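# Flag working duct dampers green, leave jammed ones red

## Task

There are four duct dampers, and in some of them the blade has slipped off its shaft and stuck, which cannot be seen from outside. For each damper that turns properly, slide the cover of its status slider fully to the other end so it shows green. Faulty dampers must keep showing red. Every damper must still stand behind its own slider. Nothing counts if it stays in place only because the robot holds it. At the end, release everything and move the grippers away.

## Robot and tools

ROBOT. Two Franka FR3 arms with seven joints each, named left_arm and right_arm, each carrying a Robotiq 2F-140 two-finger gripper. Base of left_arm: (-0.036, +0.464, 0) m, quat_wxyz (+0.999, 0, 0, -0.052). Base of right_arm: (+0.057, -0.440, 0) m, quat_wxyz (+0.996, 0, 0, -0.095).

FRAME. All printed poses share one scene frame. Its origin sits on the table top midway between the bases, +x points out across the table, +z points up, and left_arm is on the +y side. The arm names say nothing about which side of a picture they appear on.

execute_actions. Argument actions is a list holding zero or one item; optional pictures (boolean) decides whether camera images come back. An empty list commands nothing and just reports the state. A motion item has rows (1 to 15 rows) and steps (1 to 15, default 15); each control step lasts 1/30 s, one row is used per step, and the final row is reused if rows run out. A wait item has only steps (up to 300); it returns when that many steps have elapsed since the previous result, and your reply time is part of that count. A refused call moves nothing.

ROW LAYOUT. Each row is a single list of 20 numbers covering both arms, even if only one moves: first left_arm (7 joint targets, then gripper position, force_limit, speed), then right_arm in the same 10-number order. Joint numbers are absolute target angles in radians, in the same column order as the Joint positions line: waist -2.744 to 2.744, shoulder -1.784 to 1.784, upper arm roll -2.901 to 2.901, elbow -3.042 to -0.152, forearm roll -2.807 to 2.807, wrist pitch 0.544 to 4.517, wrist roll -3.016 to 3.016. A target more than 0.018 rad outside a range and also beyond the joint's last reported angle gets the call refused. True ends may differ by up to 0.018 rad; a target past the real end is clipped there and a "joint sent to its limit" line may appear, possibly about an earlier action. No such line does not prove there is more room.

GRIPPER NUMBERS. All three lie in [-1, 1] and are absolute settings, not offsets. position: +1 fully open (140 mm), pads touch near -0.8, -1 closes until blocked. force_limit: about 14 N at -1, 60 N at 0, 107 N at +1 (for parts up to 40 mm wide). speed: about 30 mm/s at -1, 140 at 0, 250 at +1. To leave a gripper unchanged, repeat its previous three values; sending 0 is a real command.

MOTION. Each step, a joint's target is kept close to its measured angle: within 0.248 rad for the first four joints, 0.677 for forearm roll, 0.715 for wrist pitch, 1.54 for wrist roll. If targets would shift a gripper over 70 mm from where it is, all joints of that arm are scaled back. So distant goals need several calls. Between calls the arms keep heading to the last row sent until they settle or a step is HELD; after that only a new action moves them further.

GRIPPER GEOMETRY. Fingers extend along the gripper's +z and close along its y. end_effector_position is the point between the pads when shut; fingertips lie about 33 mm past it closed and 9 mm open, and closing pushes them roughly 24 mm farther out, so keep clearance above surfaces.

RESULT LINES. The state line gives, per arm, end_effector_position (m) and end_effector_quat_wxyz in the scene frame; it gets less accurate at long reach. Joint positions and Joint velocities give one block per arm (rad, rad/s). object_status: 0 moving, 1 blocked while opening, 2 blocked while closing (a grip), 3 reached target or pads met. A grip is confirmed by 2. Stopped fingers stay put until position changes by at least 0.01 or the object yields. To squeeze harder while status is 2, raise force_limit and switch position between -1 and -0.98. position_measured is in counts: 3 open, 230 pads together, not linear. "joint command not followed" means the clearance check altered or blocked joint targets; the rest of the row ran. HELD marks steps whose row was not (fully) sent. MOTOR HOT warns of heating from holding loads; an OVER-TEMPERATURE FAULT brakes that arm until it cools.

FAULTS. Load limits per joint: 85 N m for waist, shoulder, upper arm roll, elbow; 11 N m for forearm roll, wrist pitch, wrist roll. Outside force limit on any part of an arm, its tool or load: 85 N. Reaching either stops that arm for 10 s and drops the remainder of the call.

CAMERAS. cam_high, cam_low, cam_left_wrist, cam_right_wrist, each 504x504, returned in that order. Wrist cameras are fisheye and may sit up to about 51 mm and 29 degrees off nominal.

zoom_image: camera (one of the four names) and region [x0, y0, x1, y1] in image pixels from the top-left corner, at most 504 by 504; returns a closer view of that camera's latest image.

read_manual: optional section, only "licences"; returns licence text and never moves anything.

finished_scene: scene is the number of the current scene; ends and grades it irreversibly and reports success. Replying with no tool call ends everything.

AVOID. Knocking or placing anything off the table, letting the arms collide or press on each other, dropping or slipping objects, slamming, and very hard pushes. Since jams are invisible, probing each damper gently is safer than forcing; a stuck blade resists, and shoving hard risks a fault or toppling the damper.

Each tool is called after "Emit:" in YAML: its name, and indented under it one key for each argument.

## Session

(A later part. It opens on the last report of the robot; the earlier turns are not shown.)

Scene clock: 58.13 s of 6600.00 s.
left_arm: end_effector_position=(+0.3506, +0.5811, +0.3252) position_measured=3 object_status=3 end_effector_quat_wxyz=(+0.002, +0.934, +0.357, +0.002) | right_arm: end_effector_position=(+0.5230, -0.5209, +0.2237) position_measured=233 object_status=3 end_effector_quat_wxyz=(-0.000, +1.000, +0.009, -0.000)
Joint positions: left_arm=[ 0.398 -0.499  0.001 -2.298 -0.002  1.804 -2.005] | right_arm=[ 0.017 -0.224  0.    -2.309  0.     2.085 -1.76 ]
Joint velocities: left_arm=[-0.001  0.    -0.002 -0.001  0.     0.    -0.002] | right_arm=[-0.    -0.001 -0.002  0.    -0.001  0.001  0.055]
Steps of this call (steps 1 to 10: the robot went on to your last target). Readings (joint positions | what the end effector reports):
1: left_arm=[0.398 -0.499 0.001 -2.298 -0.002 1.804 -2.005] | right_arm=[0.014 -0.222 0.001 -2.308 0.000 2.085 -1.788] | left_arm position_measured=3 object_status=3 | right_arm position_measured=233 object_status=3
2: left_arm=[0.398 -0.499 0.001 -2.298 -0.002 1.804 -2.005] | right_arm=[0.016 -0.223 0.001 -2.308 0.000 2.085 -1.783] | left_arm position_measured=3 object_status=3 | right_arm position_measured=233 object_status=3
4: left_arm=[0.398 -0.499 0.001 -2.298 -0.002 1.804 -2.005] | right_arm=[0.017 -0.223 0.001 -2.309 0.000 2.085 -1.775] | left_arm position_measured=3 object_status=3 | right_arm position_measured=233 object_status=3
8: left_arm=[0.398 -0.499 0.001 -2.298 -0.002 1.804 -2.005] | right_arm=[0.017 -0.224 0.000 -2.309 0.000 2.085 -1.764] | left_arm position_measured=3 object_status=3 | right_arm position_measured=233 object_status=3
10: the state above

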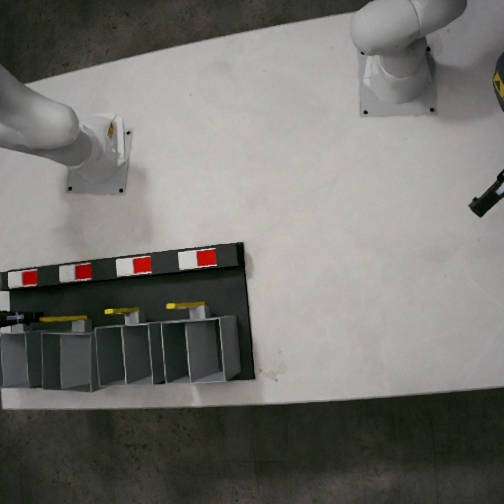

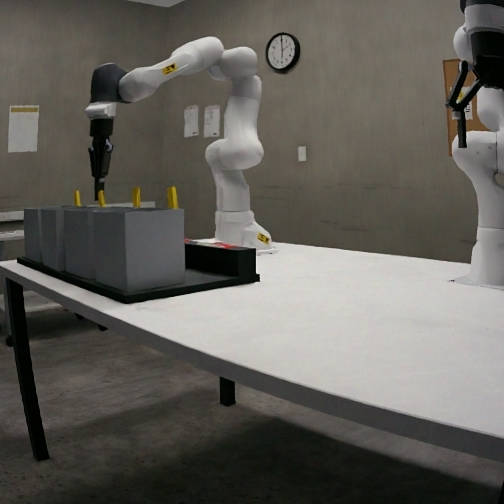

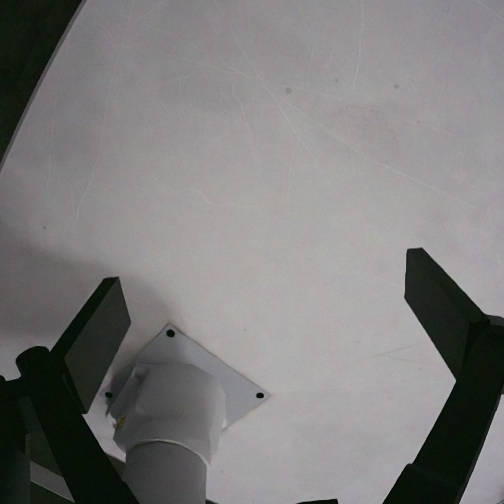

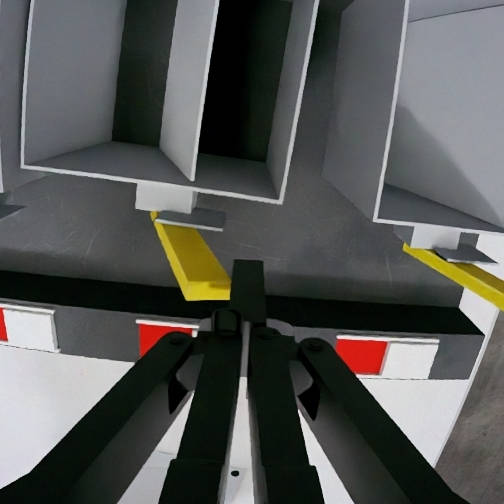

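Emit:
execute_actions:
  actions:
    - {"rows":[[0.4,-0.5,0,-2.3,0,1.8,-2.0,1,0,0,0.01,-0.14,0,-2.22,0,2.08,-1.72,-1,0,0],[0.4,-0.5,0,-2.3,0,1.8,-2.0,1,0,0,0.01,-0.14,0,-2.22,0,2.08,-1.72,-1,0,0],[0.4,-0.5,0,-2.3,0,1.8,-2.0,1,0,0,0.01,-0.14,0,-2.22,0,2.08,-1.72,-1,0,0],[0.4,-0.5,0,-2.3,0,1.8,-2.0,1,0,0,0.038,-0.056,0,-2.127,0,2.071,-1.72,-1,0,0]]}

Scene clock: 64.63 s of 6600.00 s.
left_arm: end_effector_position=(+0.3506, +0.5811, +0.3252) position_measured=3 object_status=3 end_effector_quat_wxyz=(+0.002, +0.934, +0.357, +0.002) | right_arm: end_effector_position=(+0.5799, -0.5208, +0.2224) position_measured=233 object_status=3 end_effector_quat_wxyz=(+0.000, +1.000, +0.002, +0.001)
Joint positions: left_arm=[ 0.398 -0.499  0.001 -2.298 -0.002  1.804 -2.005] | right_arm=[ 0.037 -0.058 -0.    -2.13  -0.     2.075 -1.727]
Joint velocities: left_arm=[-0.001  0.001  0.001 -0.001  0.     0.    -0.   ] | right_arm=[-0.    -0.001  0.     0.016 -0.001 -0.004  0.012]
Steps of this call (steps 1 to 30: the robot went on to your last target; steps 31 to 90: nothing new was sent; then 3.00 s passed at rest; steps 91 to 105: all 15 steps of this action). Readings (joint positions | what the end effector reports):
91: left_arm=[0.398 -0.499 0.001 -2.298 -0.002 1.804 -2.005] | right_arm=[0.017 -0.207 0.001 -2.288 -0.000 2.082 -1.741] | left_arm position_measured=3 object_status=3 | right_arm position_measured=233 object_status=3
92: left_arm=[0.398 -0.499 0.001 -2.298 -0.002 1.804 -2.005] | right_arm=[0.015 -0.185 0.001 -2.263 -0.000 2.082 -1.739] | left_arm position_measured=3 object_status=3 | right_arm position_measured=233 object_status=3
94: left_arm=[0.398 -0.499 0.001 -2.298 -0.002 1.804 -2.005] | right_arm=[0.018 -0.141 -0.002 -2.216 -0.000 2.078 -1.736] | left_arm position_measured=3 object_status=3 | right_arm position_measured=233 object_status=3
98: left_arm=[0.398 -0.499 0.001 -2.298 -0.002 1.804 -2.005] | right_arm=[0.034 -0.069 -0.001 -2.145 -0.000 2.077 -1.732] | left_arm position_measured=3 object_status=3 | right_arm position_measured=233 object_status=3
105: the state above

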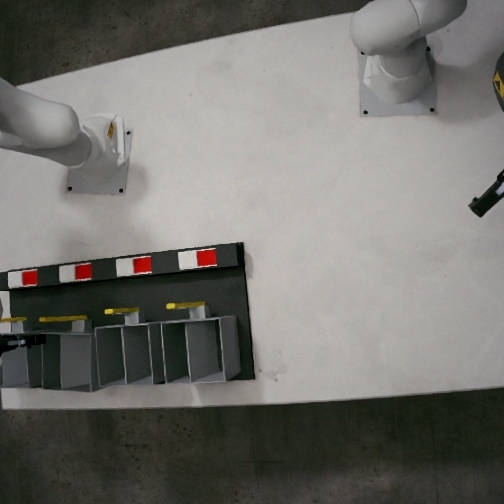

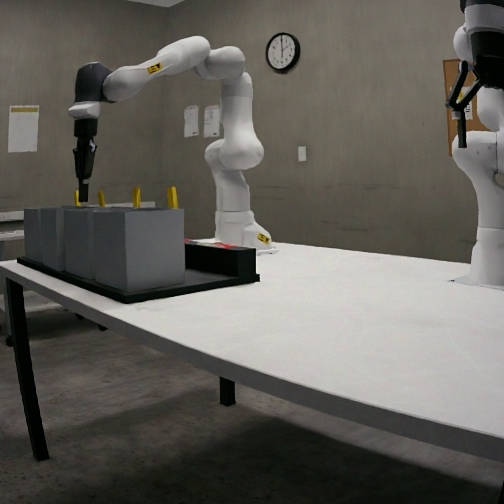

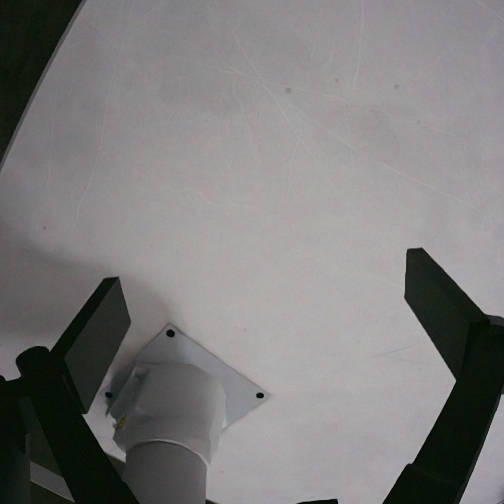

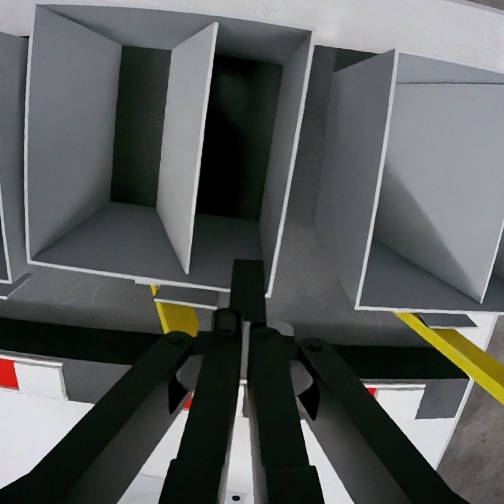

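Emit:
execute_actions:
  actions:
    - {"rows":[[0.4,-0.5,0,-2.3,0,1.8,-2.0,1,0,0,0.049,0.065,0,-1.978,0,2.043,-1.71,-1,0,0]],"steps":12}
  pictures: false

Emit:
execute_actions:
  actions:
    - {"rows":[[0.4,-0.5,0,-2.3,0,1.8,-2.0,1,0,0,0.049,0.129,0,-2.067,0,2.196,-1.71,-1,0,0]]}

Emit:
execute_actions:
  actions:
    - {"rows":[[0.4,-0.5,0,-2.3,0,1.8,-2.0,1,0,0,0.049,0.129,0,-2.067,0,2.196,-1.71,0.0,0,-0.8]]}
  pictures: false

Emit:
execute_actions:
  actions:
    - {"steps":40}

Scene clock: 69.77 s of 6600.00 s.
left_arm: end_effector_position=(+0.3506, +0.5811, +0.3252) position_measured=3 object_status=3 end_effector_quat_wxyz=(+0.002, +0.934, +0.357, +0.002) | right_arm: end_effector_position=(+0.6218, -0.5213, +0.2228) position_measured=233 object_status=3 end_effector_quat_wxyz=(+0.001, +1.000, +0.001, +0.002)
Joint positions: left_arm=[ 0.398 -0.499  0.001 -2.298 -0.002  1.804 -2.005] | right_arm=[ 0.047  0.064 -0.001 -1.982 -0.001  2.049 -1.716]
Joint velocities: left_arm=[ 0.001 -0.     0.    -0.001  0.001  0.     0.001] | right_arm=[ 0.001  0.001  0.     0.021 -0.001 -0.016  0.008]
Steps of this call (steps 1 to 15: the robot went on to your last target; steps 16 to 90: nothing new was sent; then 1.73 s passed at rest; steps 91 to 102: all 12 steps of this action). Readings (joint positions | what the end effector reports):
91: left_arm=[0.398 -0.499 0.001 -2.298 -0.002 1.804 -2.005] | right_arm=[0.039 -0.032 -0.001 -2.091 -0.001 2.063 -1.723] | left_arm position_measured=3 object_status=3 | right_arm position_measured=233 object_status=3
92: left_arm=[0.398 -0.499 0.001 -2.298 -0.002 1.804 -2.005] | right_arm=[0.041 0.000 -0.001 -2.050 -0.001 2.062 -1.722] | left_arm position_measured=3 object_status=3 | right_arm position_measured=233 object_status=3
94: left_arm=[0.398 -0.499 0.001 -2.298 -0.002 1.804 -2.005] | right_arm=[0.045 0.038 -0.001 -2.009 -0.001 2.059 -1.720] | left_arm position_measured=3 object_status=3 | right_arm position_measured=233 object_status=3
98: left_arm=[0.398 -0.499 0.001 -2.298 -0.002 1.804 -2.005] | right_arm=[0.047 0.062 -0.001 -1.987 -0.001 2.052 -1.718] | left_arm position_measured=3 object_status=3 | right_arm position_measured=233 object_status=3
102: the state above

Scene clock: 70.27 s of 6600.00 s.
left_arm: end_effector_position=(+0.3506, +0.5811, +0.3252) position_measured=3 object_status=3 end_effector_quat_wxyz=(+0.002, +0.934, +0.357, +0.002) | right_arm: end_effector_position=(+0.6172, -0.5206, +0.1576) position_measured=233 object_status=3 end_effector_quat_wxyz=(-0.001, +1.000, +0.000, -0.006)
Joint positions: left_arm=[ 0.398 -0.499  0.001 -2.298 -0.002  1.804 -2.005] | right_arm=[ 0.048  0.13  -0.001 -2.067 -0.     2.185 -1.714]
Joint velocities: left_arm=[-0.     0.001  0.002 -0.002 -0.001 -0.001 -0.   ] | right_arm=[ 0.001 -0.003 -0.002  0.    -0.001  0.048  0.001]
Steps of this call (steps 1 to 15: all 15 steps of this action). Readings (joint positions | what the end effector reports):
1: left_arm=[0.398 -0.499 0.001 -2.298 -0.002 1.804 -2.005] | right_arm=[0.047 0.066 -0.001 -1.995 -0.000 2.076 -1.716] | left_arm position_measured=3 object_status=3 | right_arm position_measured=233 object_status=3
2: left_arm=[0.398 -0.499 0.001 -2.298 -0.002 1.804 -2.005] | right_arm=[0.048 0.079 -0.001 -2.013 -0.000 2.099 -1.716] | left_arm position_measured=3 object_status=3 | right_arm position_measured=233 object_status=3
4: left_arm=[0.398 -0.499 0.001 -2.298 -0.002 1.804 -2.005] | right_arm=[0.048 0.110 -0.001 -2.044 -0.000 2.129 -1.715] | left_arm position_measured=3 object_status=3 | right_arm position_measured=233 object_status=3
8: left_arm=[0.398 -0.499 0.001 -2.298 -0.002 1.804 -2.005] | right_arm=[0.048 0.135 -0.001 -2.067 -0.000 2.161 -1.715] | left_arm position_measured=3 object_status=3 | right_arm position_measured=233 object_status=3
15: the state above

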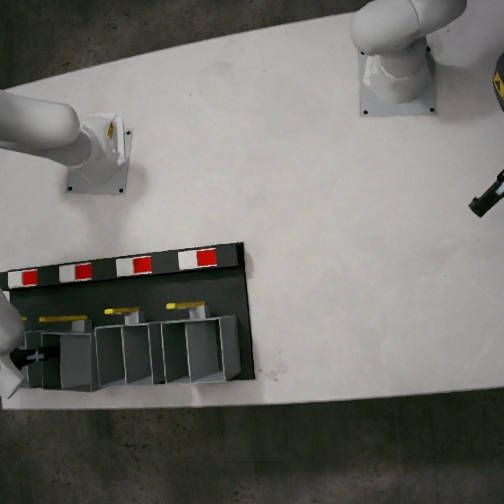

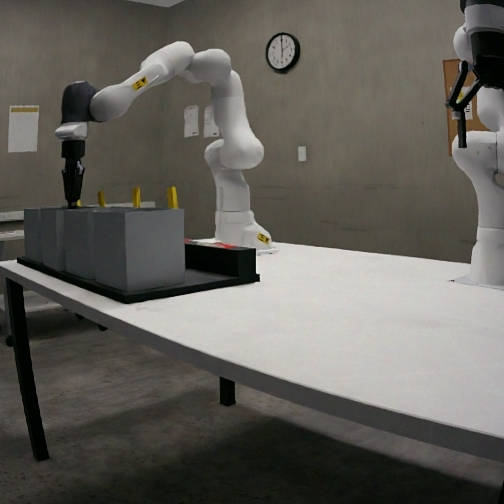

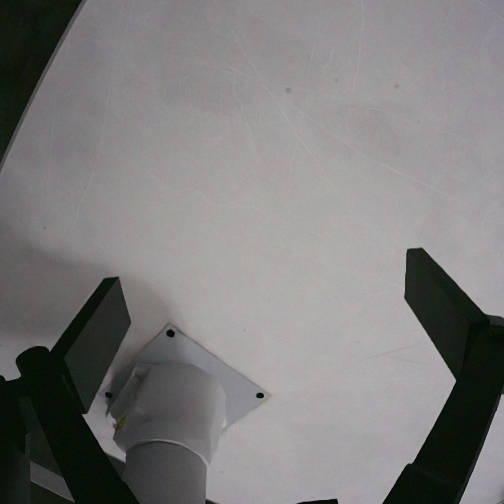

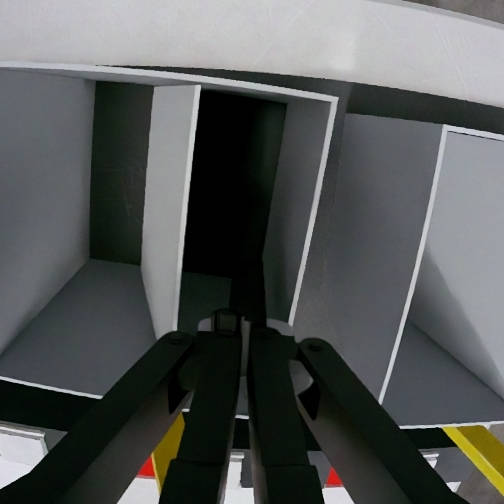

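Scene clock: 70.77 s of 6600.00 s.
left_arm: end_effector_position=(+0.3506, +0.5811, +0.3252) position_measured=3 object_status=3 end_effector_quat_wxyz=(+0.002, +0.934, +0.357, +0.002) | right_arm: end_effector_position=(+0.6196, -0.5190, +0.1582) position_measured=193 object_status=0 end_effector_quat_wxyz=(-0.001, +1.000, +0.001, -0.003)
Joint positions: left_arm=[ 0.398 -0.499  0.001 -2.298 -0.002  1.804 -2.005] | right_arm=[ 0.049  0.13   0.    -2.067  0.     2.192 -1.713]
Joint velocities: left_arm=[ 0.001 -0.001  0.001 -0.001  0.001 -0.    -0.001] | right_arm=[ 0.006 -0.001  0.005  0.     0.002  0.     0.002]
Steps of this call (steps 1 to 15: all 15 steps of this action). Readings (joint positions | what the end effector reports):
1: left_arm=[0.398 -0.499 0.001 -2.298 -0.002 1.804 -2.005] | right_arm=[0.048 0.130 -0.001 -2.067 -0.000 2.186 -1.714] | left_arm position_measured=3 object_status=3 | right_arm position_measured=233 object_status=0
2: left_arm=[0.398 -0.499 0.001 -2.298 -0.002 1.804 -2.005] | right_arm=[0.048 0.130 -0.001 -2.067 -0.000 2.187 -1.714] | left_arm position_measured=3 object_status=3 | right_arm position_measured=233 object_status=0
4: left_arm=[0.398 -0.499 0.001 -2.298 -0.002 1.804 -2.005] | right_arm=[0.048 0.130 -0.001 -2.067 -0.000 2.189 -1.714] | left_arm position_measured=3 object_status=3 | right_arm position_measured=225 object_status=0
8: left_arm=[0.398 -0.499 0.001 -2.298 -0.002 1.804 -2.005] | right_arm=[0.048 0.130 -0.001 -2.067 -0.000 2.191 -1.714] | left_arm position_measured=3 object_status=3 | right_arm position_measured=213 object_status=0
15: the state above

Scene clock: 72.10 s of 6600.00 s.
left_arm: end_effector_position=(+0.3506, +0.5811, +0.3252) position_measured=3 object_status=3 end_effector_quat_wxyz=(+0.002, +0.934, +0.357, +0.002) | right_arm: end_effector_position=(+0.6205, -0.5184, +0.1587) position_measured=175 object_status=1 end_effector_quat_wxyz=(-0.001, +1.000, +0.000, -0.001)
Joint positions: left_arm=[ 0.398 -0.499  0.001 -2.298 -0.002  1.804 -2.005] | right_arm=[ 0.05   0.13   0.001 -2.067  0.002  2.194 -1.712]
Joint velocities: left_arm=[-0.001  0.002 -0.    -0.001  0.001  0.    -0.001] | right_arm=[-0.     0.    -0.     0.    -0.     0.001 -0.001]
Steps of this call (steps 1 to 15: the robot went on to your last target; steps 16 to 40: nothing new was sent). Readings (joint positions | what the end effector reports):
1: left_arm=[0.398 -0.499 0.001 -2.298 -0.002 1.804 -2.005] | right_arm=[0.050 0.130 0.001 -2.067 0.000 2.192 -1.713] | left_arm position_measured=3 object_status=3 | right_arm position_measured=191 object_status=0
2: left_arm=[0.398 -0.499 0.001 -2.298 -0.002 1.804 -2.005] | right_arm=[0.050 0.130 0.001 -2.067 0.000 2.192 -1.713] | left_arm position_measured=3 object_status=3 | right_arm position_measured=188 object_status=0
4: left_arm=[0.398 -0.499 0.001 -2.298 -0.002 1.804 -2.005] | right_arm=[0.050 0.130 0.001 -2.067 0.001 2.192 -1.713] | left_arm position_measured=3 object_status=3 | right_arm position_measured=182 object_status=0
8: left_arm=[0.398 -0.499 0.001 -2.298 -0.002 1.804 -2.005] | right_arm=[0.050 0.130 0.001 -2.067 0.002 2.194 -1.712] | left_arm position_measured=3 object_status=3 | right_arm position_measured=175 object_status=0
40: the state above
All arms were judged still, so your last target was given up. Only a new action makes them travel on or press farther. Fingers that are still opening or closing keep moving.

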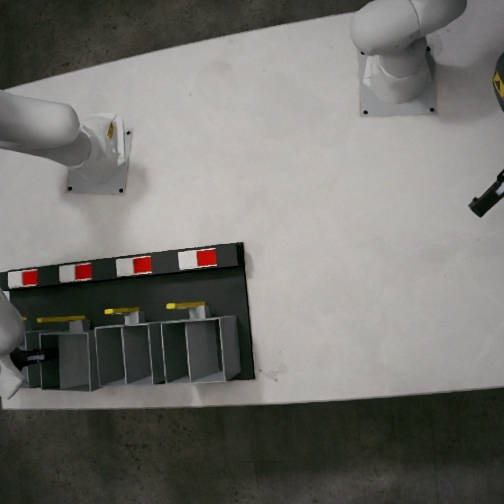

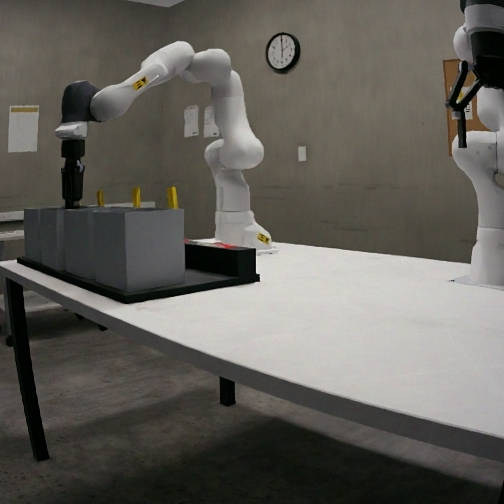

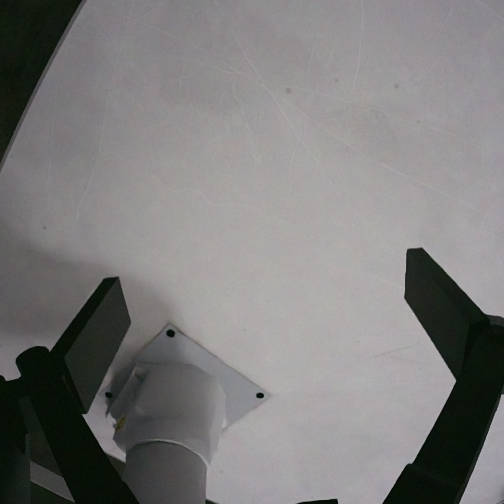

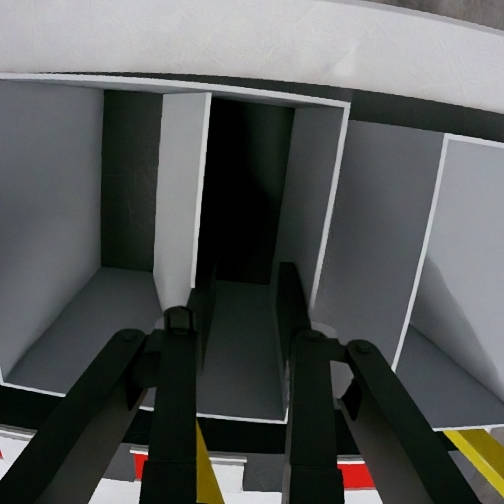

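Emit:
execute_actions:
  actions:
    - {"rows":[[0.4,-0.5,0,-2.3,0,1.8,-2.0,1,0,0,0.04,0.129,0,-2.067,0,2.196,-1.73,0.0,0,-0.8],[0.4,-0.5,0,-2.3,0,1.8,-2.0,1,0,0,0.03,0.129,0,-2.067,0,2.196,-1.74,0.0,0,-0.8],[0.4,-0.5,0,-2.3,0,1.8,-2.0,1,0,0,0.02,0.129,0,-2.067,0,2.196,-1.75,0.0,0,-0.8],[0.4,-0.5,0,-2.3,0,1.8,-2.0,1,0,0,0.012,0.129,0,-2.067,0,2.196,-1.75,0.0,0,-0.8]]}
  pictures: false

Emit:
execute_actions:
  actions:
    - {"rows":[[0.4,-0.5,0,-2.3,0,1.8,-2.0,1,0,0,0.012,0.129,0,-2.067,0,2.196,-1.75,-1,0,0]],"steps":10}
  pictures: false

Emit:
execute_actions:
  actions:
    - {"rows":[[0.4,-0.5,0,-2.3,0,1.8,-2.0,1,0,0,0.012,0.065,0,-1.978,0,2.043,-1.75,-1,0,0]],"steps":12}
  pictures: false

Emit:
execute_actions:
  actions:
    - {"rows":[[0.4,-0.5,0,-2.3,0,1.8,-2.0,1,0,0,-0.277,0.185,0,-1.822,0,2.007,-2.04,-1,0,0]]}
  pictures: false

Emit:
execute_actions:
  actions:
    - {"steps":20}

Scene clock: 80.43 s of 6600.00 s.
left_arm: end_effector_position=(+0.3506, +0.5811, +0.3252) position_measured=3 object_status=3 end_effector_quat_wxyz=(+0.002, +0.934, +0.357, +0.002) | right_arm: end_effector_position=(+0.6174, -0.5382, +0.1587) position_measured=175 object_status=1 end_effector_quat_wxyz=(-0.002, +1.000, -0.005, -0.001)
Joint positions: left_arm=[ 0.398 -0.499  0.001 -2.298 -0.002  1.804 -2.005] | right_arm=[ 0.014  0.13   0.001 -2.067  0.003  2.194 -1.737]
Joint velocities: left_arm=[-0.001  0.    -0.    -0.001 -0.001 -0.001 -0.001] | right_arm=[-0.     0.     0.    -0.002  0.001  0.001 -0.014]
Steps of this call (steps 1 to 90: nothing new was sent; then 4.83 s passed at rest; steps 91 to 105: all 15 steps of this action). Readings (joint positions | what the end effector reports):
91: left_arm=[0.398 -0.499 0.001 -2.298 -0.002 1.804 -2.005] | right_arm=[0.049 0.130 0.001 -2.067 0.003 2.194 -1.713] | left_arm position_measured=3 object_status=3 | right_arm position_measured=175 object_status=1
92: left_arm=[0.398 -0.499 0.001 -2.298 -0.002 1.804 -2.005] | right_arm=[0.046 0.130 0.003 -2.067 0.003 2.194 -1.715] | left_arm position_measured=3 object_status=3 | right_arm position_measured=175 object_status=1
94: left_arm=[0.398 -0.499 0.001 -2.298 -0.002 1.804 -2.005] | right_arm=[0.034 0.130 0.004 -2.067 0.003 2.194 -1.721] | left_arm position_measured=3 object_status=3 | right_arm position_measured=175 object_status=1
98: left_arm=[0.398 -0.499 0.001 -2.298 -0.002 1.804 -2.005] | right_arm=[0.016 0.130 0.001 -2.067 0.003 2.194 -1.730] | left_arm position_measured=3 object_status=3 | right_arm position_measured=175 object_status=1
105: the state above

Scene clock: 80.77 s of 6600.00 s.
left_arm: end_effector_position=(+0.3506, +0.5811, +0.3252) position_measured=3 object_status=3 end_effector_quat_wxyz=(+0.002, +0.934, +0.357, +0.002) | right_arm: end_effector_position=(+0.6174, -0.5388, +0.1588) position_measured=233 object_status=0 end_effector_quat_wxyz=(-0.001, +1.000, -0.002, -0.001)
Joint positions: left_arm=[ 0.398 -0.499  0.001 -2.298 -0.002  1.804 -2.005] | right_arm=[ 0.013  0.129  0.001 -2.067  0.002  2.194 -1.743]
Joint velocities: left_arm=[ 0.    -0.001 -0.     0.     0.002  0.     0.002] | right_arm=[ 0.001 -0.001 -0.001  0.    -0.001  0.    -0.011]
Steps of this call (steps 1 to 10: all 10 steps of this action). Readings (joint positions | what the end effector reports):
1: left_arm=[0.398 -0.499 0.001 -2.298 -0.002 1.804 -2.005] | right_arm=[0.014 0.130 0.001 -2.067 0.003 2.194 -1.738] | left_arm position_measured=3 object_status=3 | right_arm position_measured=175 object_status=0
2: left_arm=[0.398 -0.499 0.001 -2.298 -0.002 1.804 -2.005] | right_arm=[0.014 0.129 0.001 -2.067 0.003 2.194 -1.739] | left_arm position_measured=3 object_status=3 | right_arm position_measured=176 object_status=0
4: left_arm=[0.398 -0.499 0.001 -2.298 -0.002 1.804 -2.005] | right_arm=[0.013 0.129 0.001 -2.067 0.002 2.194 -1.740] | left_arm position_measured=3 object_status=3 | right_arm position_measured=196 object_status=0
8: left_arm=[0.398 -0.499 0.001 -2.298 -0.002 1.804 -2.005] | right_arm=[0.013 0.129 0.001 -2.067 0.002 2.194 -1.742] | left_arm position_measured=3 object_status=3 | right_arm position_measured=227 object_status=0
10: the state above

Scene clock: 81.17 s of 6600.00 s.
left_arm: end_effector_position=(+0.3506, +0.5811, +0.3252) position_measured=3 object_status=3 end_effector_quat_wxyz=(+0.002, +0.934, +0.357, +0.002) | right_arm: end_effector_position=(+0.6248, -0.5402, +0.2268) position_measured=233 object_status=3 end_effector_quat_wxyz=(+0.001, +1.000, -0.001, +0.011)
Joint positions: left_arm=[ 0.398 -0.499  0.001 -2.298 -0.002  1.804 -2.005] | right_arm=[ 0.013  0.062  0.001 -1.977  0.002  2.061 -1.746]
Joint velocities: left_arm=[ 0.     0.     0.001 -0.001  0.001  0.    -0.001] | right_arm=[-0.     0.027  0.001  0.001 -0.002 -0.094 -0.003]
Steps of this call (steps 1 to 12: all 12 steps of this action). Readings (joint positions | what the end effector reports):
1: left_arm=[0.398 -0.499 0.001 -2.298 -0.002 1.804 -2.005] | right_arm=[0.013 0.127 0.001 -2.053 0.002 2.166 -1.744] | left_arm position_measured=3 object_status=3 | right_arm position_measured=233 object_status=0
2: left_arm=[0.398 -0.499 0.001 -2.298 -0.002 1.804 -2.005] | right_arm=[0.013 0.115 0.001 -2.033 0.002 2.143 -1.744] | left_arm position_measured=3 object_status=3 | right_arm position_measured=233 object_status=0
4: left_arm=[0.398 -0.499 0.001 -2.298 -0.002 1.804 -2.005] | right_arm=[0.013 0.084 0.001 -2.001 0.002 2.113 -1.744] | left_arm position_measured=3 object_status=3 | right_arm position_measured=233 object_status=3
8: left_arm=[0.398 -0.499 0.001 -2.298 -0.002 1.804 -2.005] | right_arm=[0.013 0.059 0.001 -1.978 0.002 2.080 -1.745] | left_arm position_measured=3 object_status=3 | right_arm position_measured=233 object_status=3
12: the state above

Scene clock: 81.67 s of 6600.00 s.
left_arm: end_effector_position=(+0.3506, +0.5811, +0.3251) position_measured=3 object_status=3 end_effector_quat_wxyz=(+0.002, +0.934, +0.357, +0.002) | right_arm: end_effector_position=(+0.5996, -0.7214, +0.2220) position_measured=233 object_status=3 end_effector_quat_wxyz=(+0.001, +0.999, -0.046, +0.003)
Joint positions: left_arm=[ 0.398 -0.499  0.001 -2.298 -0.002  1.804 -2.005] | right_arm=[-0.282  0.184 -0.007 -1.826  0.001  2.016 -1.957]
Joint velocities: left_arm=[ 0.002 -0.001 -0.001  0.001  0.     0.    -0.   ] | right_arm=[ 0.022 -0.     0.058  0.021 -0.    -0.032 -0.266]
Steps of this call (steps 1 to 15: all 15 steps of this action). Readings (joint positions | what the end effector reports):
1: left_arm=[0.398 -0.499 0.001 -2.298 -0.002 1.804 -2.005] | right_arm=[-0.007 0.075 0.013 -1.959 0.002 2.055 -1.759] | left_arm position_measured=3 object_status=3 | right_arm position_measured=233 object_status=3
2: left_arm=[0.398 -0.499 0.001 -2.298 -0.002 1.804 -2.005] | right_arm=[-0.034 0.091 0.018 -1.939 0.002 2.053 -1.771] | left_arm position_measured=3 object_status=3 | right_arm position_measured=233 object_status=3
4: left_arm=[0.398 -0.499 0.001 -2.298 -0.002 1.804 -2.005] | right_arm=[-0.097 0.117 0.018 -1.906 0.002 2.047 -1.796] | left_arm position_measured=3 object_status=3 | right_arm position_measured=233 object_status=3
8: left_arm=[0.398 -0.499 0.001 -2.298 -0.002 1.804 -2.005] | right_arm=[-0.222 0.165 0.005 -1.849 0.002 2.032 -1.865] | left_arm position_measured=3 object_status=3 | right_arm position_measured=233 object_status=3
15: the state above

Scene clock: 82.33 s of 6600.00 s.
left_arm: end_effector_position=(+0.3506, +0.5811, +0.3251) position_measured=3 object_status=3 end_effector_quat_wxyz=(+0.002, +0.934, +0.357, +0.002) | right_arm: end_effector_position=(+0.6016, -0.7152, +0.2223) position_measured=233 object_status=3 end_effector_quat_wxyz=(+0.000, +1.000, -0.006, +0.001)
Joint positions: left_arm=[ 0.398 -0.499  0.001 -2.298 -0.002  1.804 -2.005] | right_arm=[-0.278  0.184 -0.001 -1.824  0.001  2.01  -2.028]
Joint velocities: left_arm=[-0.    -0.    -0.     0.001 -0.001 -0.    -0.001] | right_arm=[-0.     0.001  0.001 -0.    -0.    -0.    -0.031]
Steps of this call (steps 1 to 20: the robot went on to your last target). Readings (joint positions | what the end effector reports):
1: left_arm=[0.398 -0.499 0.001 -2.298 -0.002 1.804 -2.005] | right_arm=[-0.281 0.184 -0.006 -1.826 0.001 2.015 -1.965] | left_arm position_measured=3 object_status=3 | right_arm position_measured=233 object_status=3
2: left_arm=[0.398 -0.499 0.001 -2.298 -0.002 1.804 -2.005] | right_arm=[-0.280 0.184 -0.004 -1.825 0.001 2.014 -1.972] | left_arm position_measured=3 object_status=3 | right_arm position_measured=233 object_status=3
4: left_arm=[0.398 -0.499 0.001 -2.298 -0.002 1.804 -2.005] | right_arm=[-0.278 0.184 -0.002 -1.825 0.001 2.013 -1.985] | left_arm position_measured=3 object_status=3 | right_arm position_measured=233 object_status=3
8: left_arm=[0.398 -0.499 0.001 -2.298 -0.002 1.804 -2.005] | right_arm=[-0.278 0.184 -0.001 -1.825 0.001 2.011 -2.003] | left_arm position_measured=3 object_status=3 | right_arm position_measured=233 object_status=3
20: the state above

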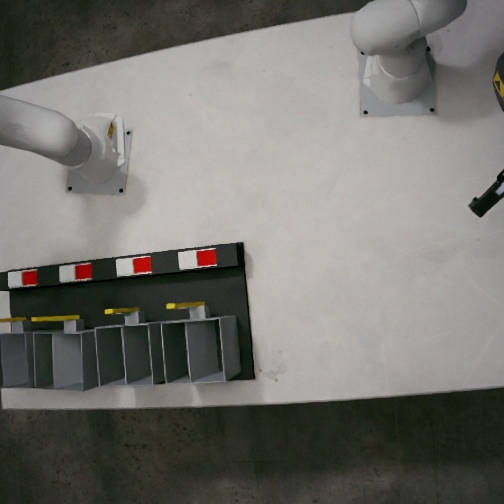

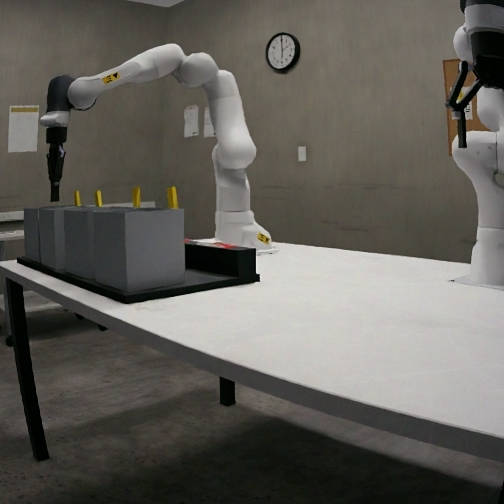

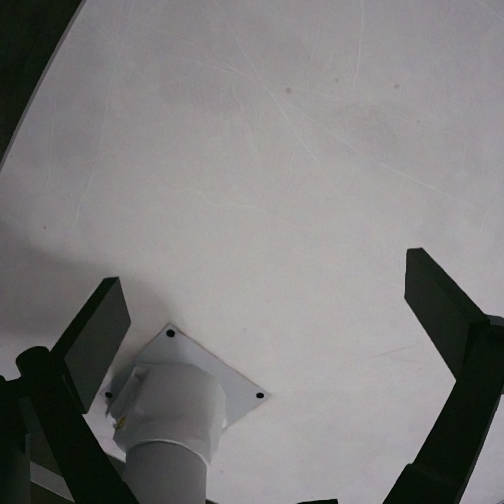

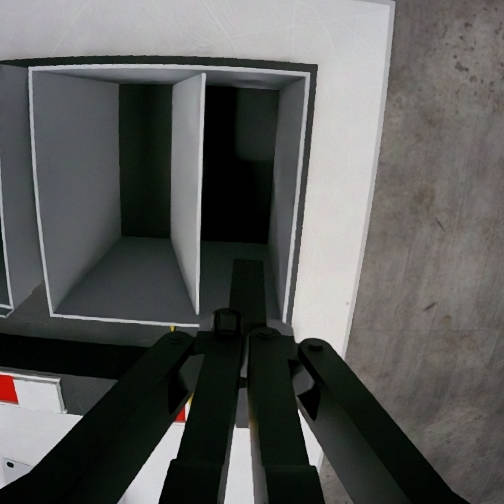

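Good position.

Emit:
execute_actions:
  actions:
    - {"rows":[[0.4,-0.5,0,-2.3,0,1.8,-2.0,1,0,0,-0.272,0.242,0,-1.91,0,2.152,-2.04,-1,0,0]]}
  pictures: false

Emit:
execute_actions:
  actions:
    - {"rows":[[0.4,-0.5,0,-2.3,0,1.8,-2.0,1,0,0,-0.272,0.242,0,-1.91,0,2.152,-2.04,-0.05,0,-0.8]]}
  pictures: false

Emit:
execute_actions:
  actions:
    - {"steps":35}

Scene clock: 86.23 s of 6600.00 s.
left_arm: end_effector_position=(+0.3506, +0.5811, +0.3251) position_measured=3 object_status=3 end_effector_quat_wxyz=(+0.002, +0.934, +0.357, +0.002) | right_arm: end_effector_position=(+0.5990, -0.7110, +0.1577) position_measured=233 object_status=3 end_effector_quat_wxyz=(-0.003, +1.000, +0.001, -0.006)
Joint positions: left_arm=[ 0.398 -0.499  0.001 -2.298 -0.002  1.804 -2.005] | right_arm=[-0.273  0.243 -0.001 -1.911  0.001  2.141 -2.037]
Joint velocities: left_arm=[-0.     0.001  0.    -0.001 -0.001 -0.     0.   ] | right_arm=[-0.001 -0.005  0.001  0.001 -0.     0.047  0.   ]
Steps of this call (steps 1 to 30: the robot went on to your last target; steps 31 to 90: nothing new was sent; then 0.40 s passed at rest; steps 91 to 105: all 15 steps of this action). Readings (joint positions | what the end effector reports):
91: left_arm=[0.398 -0.499 0.001 -2.298 -0.002 1.804 -2.005] | right_arm=[-0.277 0.185 -0.001 -1.839 0.001 2.036 -2.037] | left_arm position_measured=3 object_status=3 | right_arm position_measured=233 object_status=3
92: left_arm=[0.398 -0.499 0.001 -2.298 -0.002 1.804 -2.005] | right_arm=[-0.276 0.195 -0.001 -1.857 0.001 2.058 -2.037] | left_arm position_measured=3 object_status=3 | right_arm position_measured=233 object_status=3
94: left_arm=[0.398 -0.499 0.001 -2.298 -0.002 1.804 -2.005] | right_arm=[-0.274 0.224 -0.001 -1.887 0.001 2.087 -2.037] | left_arm position_measured=3 object_status=3 | right_arm position_measured=233 object_status=3
98: left_arm=[0.398 -0.499 0.001 -2.298 -0.002 1.804 -2.005] | right_arm=[-0.273 0.249 -0.001 -1.910 0.001 2.118 -2.037] | left_arm position_measured=3 object_status=3 | right_arm position_measured=233 object_status=3
105: the state above

Scene clock: 86.73 s of 6600.00 s.
left_arm: end_effector_position=(+0.3506, +0.5811, +0.3251) position_measured=3 object_status=3 end_effector_quat_wxyz=(+0.002, +0.934, +0.357, +0.002) | right_arm: end_effector_position=(+0.6011, -0.7120, +0.1584) position_measured=193 object_status=0 end_effector_quat_wxyz=(-0.001, +1.000, +0.001, -0.002)
Joint positions: left_arm=[ 0.398 -0.499  0.001 -2.298 -0.002  1.804 -2.005] | right_arm=[-0.273  0.243 -0.001 -1.911  0.001  2.148 -2.037]
Joint velocities: left_arm=[ 0.001 -0.001 -0.001  0.     0.001  0.    -0.001] | right_arm=[-0.    -0.     0.001 -0.    -0.     0.002  0.001]
Steps of this call (steps 1 to 15: all 15 steps of this action). Readings (joint positions | what the end effector reports):
1: left_arm=[0.398 -0.499 0.001 -2.298 -0.002 1.804 -2.005] | right_arm=[-0.273 0.243 -0.001 -1.911 0.001 2.143 -2.037] | left_arm position_measured=3 object_status=3 | right_arm position_measured=233 object_status=0
2: left_arm=[0.398 -0.499 0.001 -2.298 -0.002 1.804 -2.005] | right_arm=[-0.273 0.243 -0.001 -1.911 0.001 2.144 -2.037] | left_arm position_measured=3 object_status=3 | right_arm position_measured=233 object_status=0
4: left_arm=[0.398 -0.499 0.001 -2.298 -0.002 1.804 -2.005] | right_arm=[-0.273 0.243 -0.001 -1.911 0.001 2.145 -2.037] | left_arm position_measured=3 object_status=3 | right_arm position_measured=225 object_status=0
8: left_arm=[0.398 -0.499 0.001 -2.298 -0.002 1.804 -2.005] | right_arm=[-0.273 0.243 -0.001 -1.911 0.001 2.147 -2.037] | left_arm position_measured=3 object_status=3 | right_arm position_measured=213 object_status=0
15: the state above

Scene clock: 87.90 s of 6600.00 s.
left_arm: end_effector_position=(+0.3506, +0.5811, +0.3251) position_measured=3 object_status=3 end_effector_quat_wxyz=(+0.002, +0.934, +0.357, +0.002) | right_arm: end_effector_position=(+0.6020, -0.7104, +0.1581) position_measured=139 object_status=1 end_effector_quat_wxyz=(-0.002, +1.000, +0.002, -0.002)
Joint positions: left_arm=[ 0.398 -0.499  0.001 -2.298 -0.002  1.804 -2.005] | right_arm=[-0.272  0.244  0.    -1.911  0.001  2.149 -2.037]
Joint velocities: left_arm=[ 0.001 -0.    -0.001 -0.001 -0.001 -0.     0.002] | right_arm=[-0.    -0.001 -0.    -0.    -0.001  0.     0.002]
Steps of this call (steps 1 to 15: the robot went on to your last target; steps 16 to 35: nothing new was sent). Readings (joint positions | what the end effector reports):
1: left_arm=[0.398 -0.499 0.001 -2.298 -0.002 1.804 -2.005] | right_arm=[-0.273 0.243 -0.001 -1.911 0.001 2.148 -2.037] | left_arm position_measured=3 object_status=3 | right_arm position_measured=191 object_status=0
2: left_arm=[0.398 -0.499 0.001 -2.298 -0.002 1.804 -2.005] | right_arm=[-0.273 0.243 -0.001 -1.911 0.001 2.148 -2.037] | left_arm position_measured=3 object_status=3 | right_arm position_measured=188 object_status=0
4: left_arm=[0.398 -0.499 0.001 -2.298 -0.002 1.804 -2.005] | right_arm=[-0.273 0.243 -0.001 -1.911 0.001 2.149 -2.037] | left_arm position_measured=3 object_status=3 | right_arm position_measured=182 object_status=0
8: left_arm=[0.398 -0.499 0.001 -2.298 -0.002 1.804 -2.005] | right_arm=[-0.273 0.243 -0.001 -1.911 0.001 2.149 -2.037] | left_arm position_measured=3 object_status=3 | right_arm position_measured=171 object_status=0
35: the state above
All arms were judged still, so your last target was given up. Only a new action makes them travel on or press farther. Fingers that are still opening or closing keep moving.

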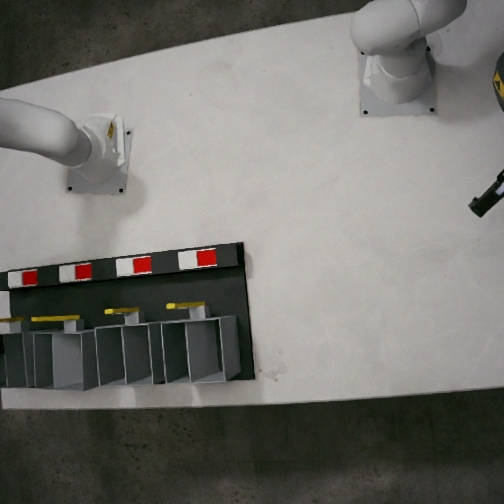

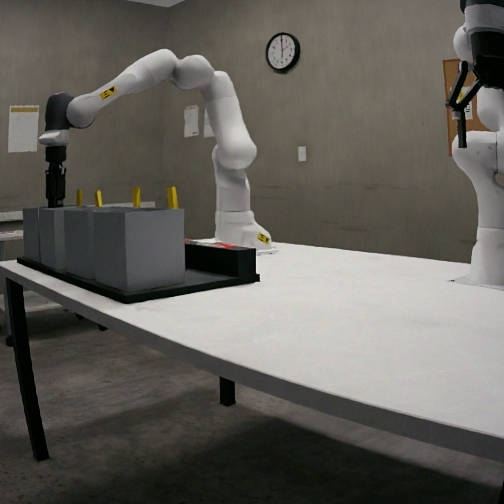

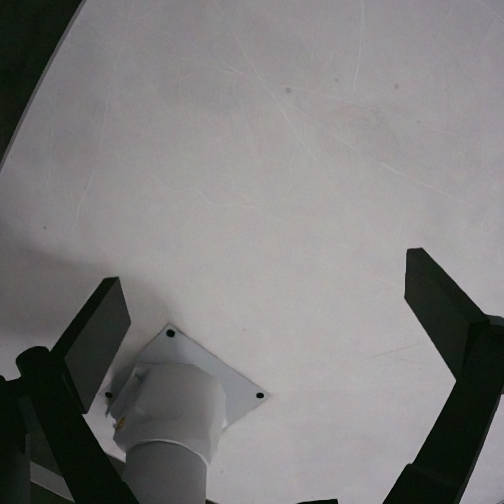

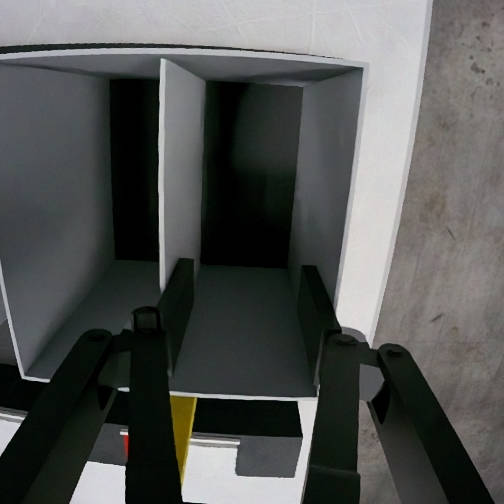

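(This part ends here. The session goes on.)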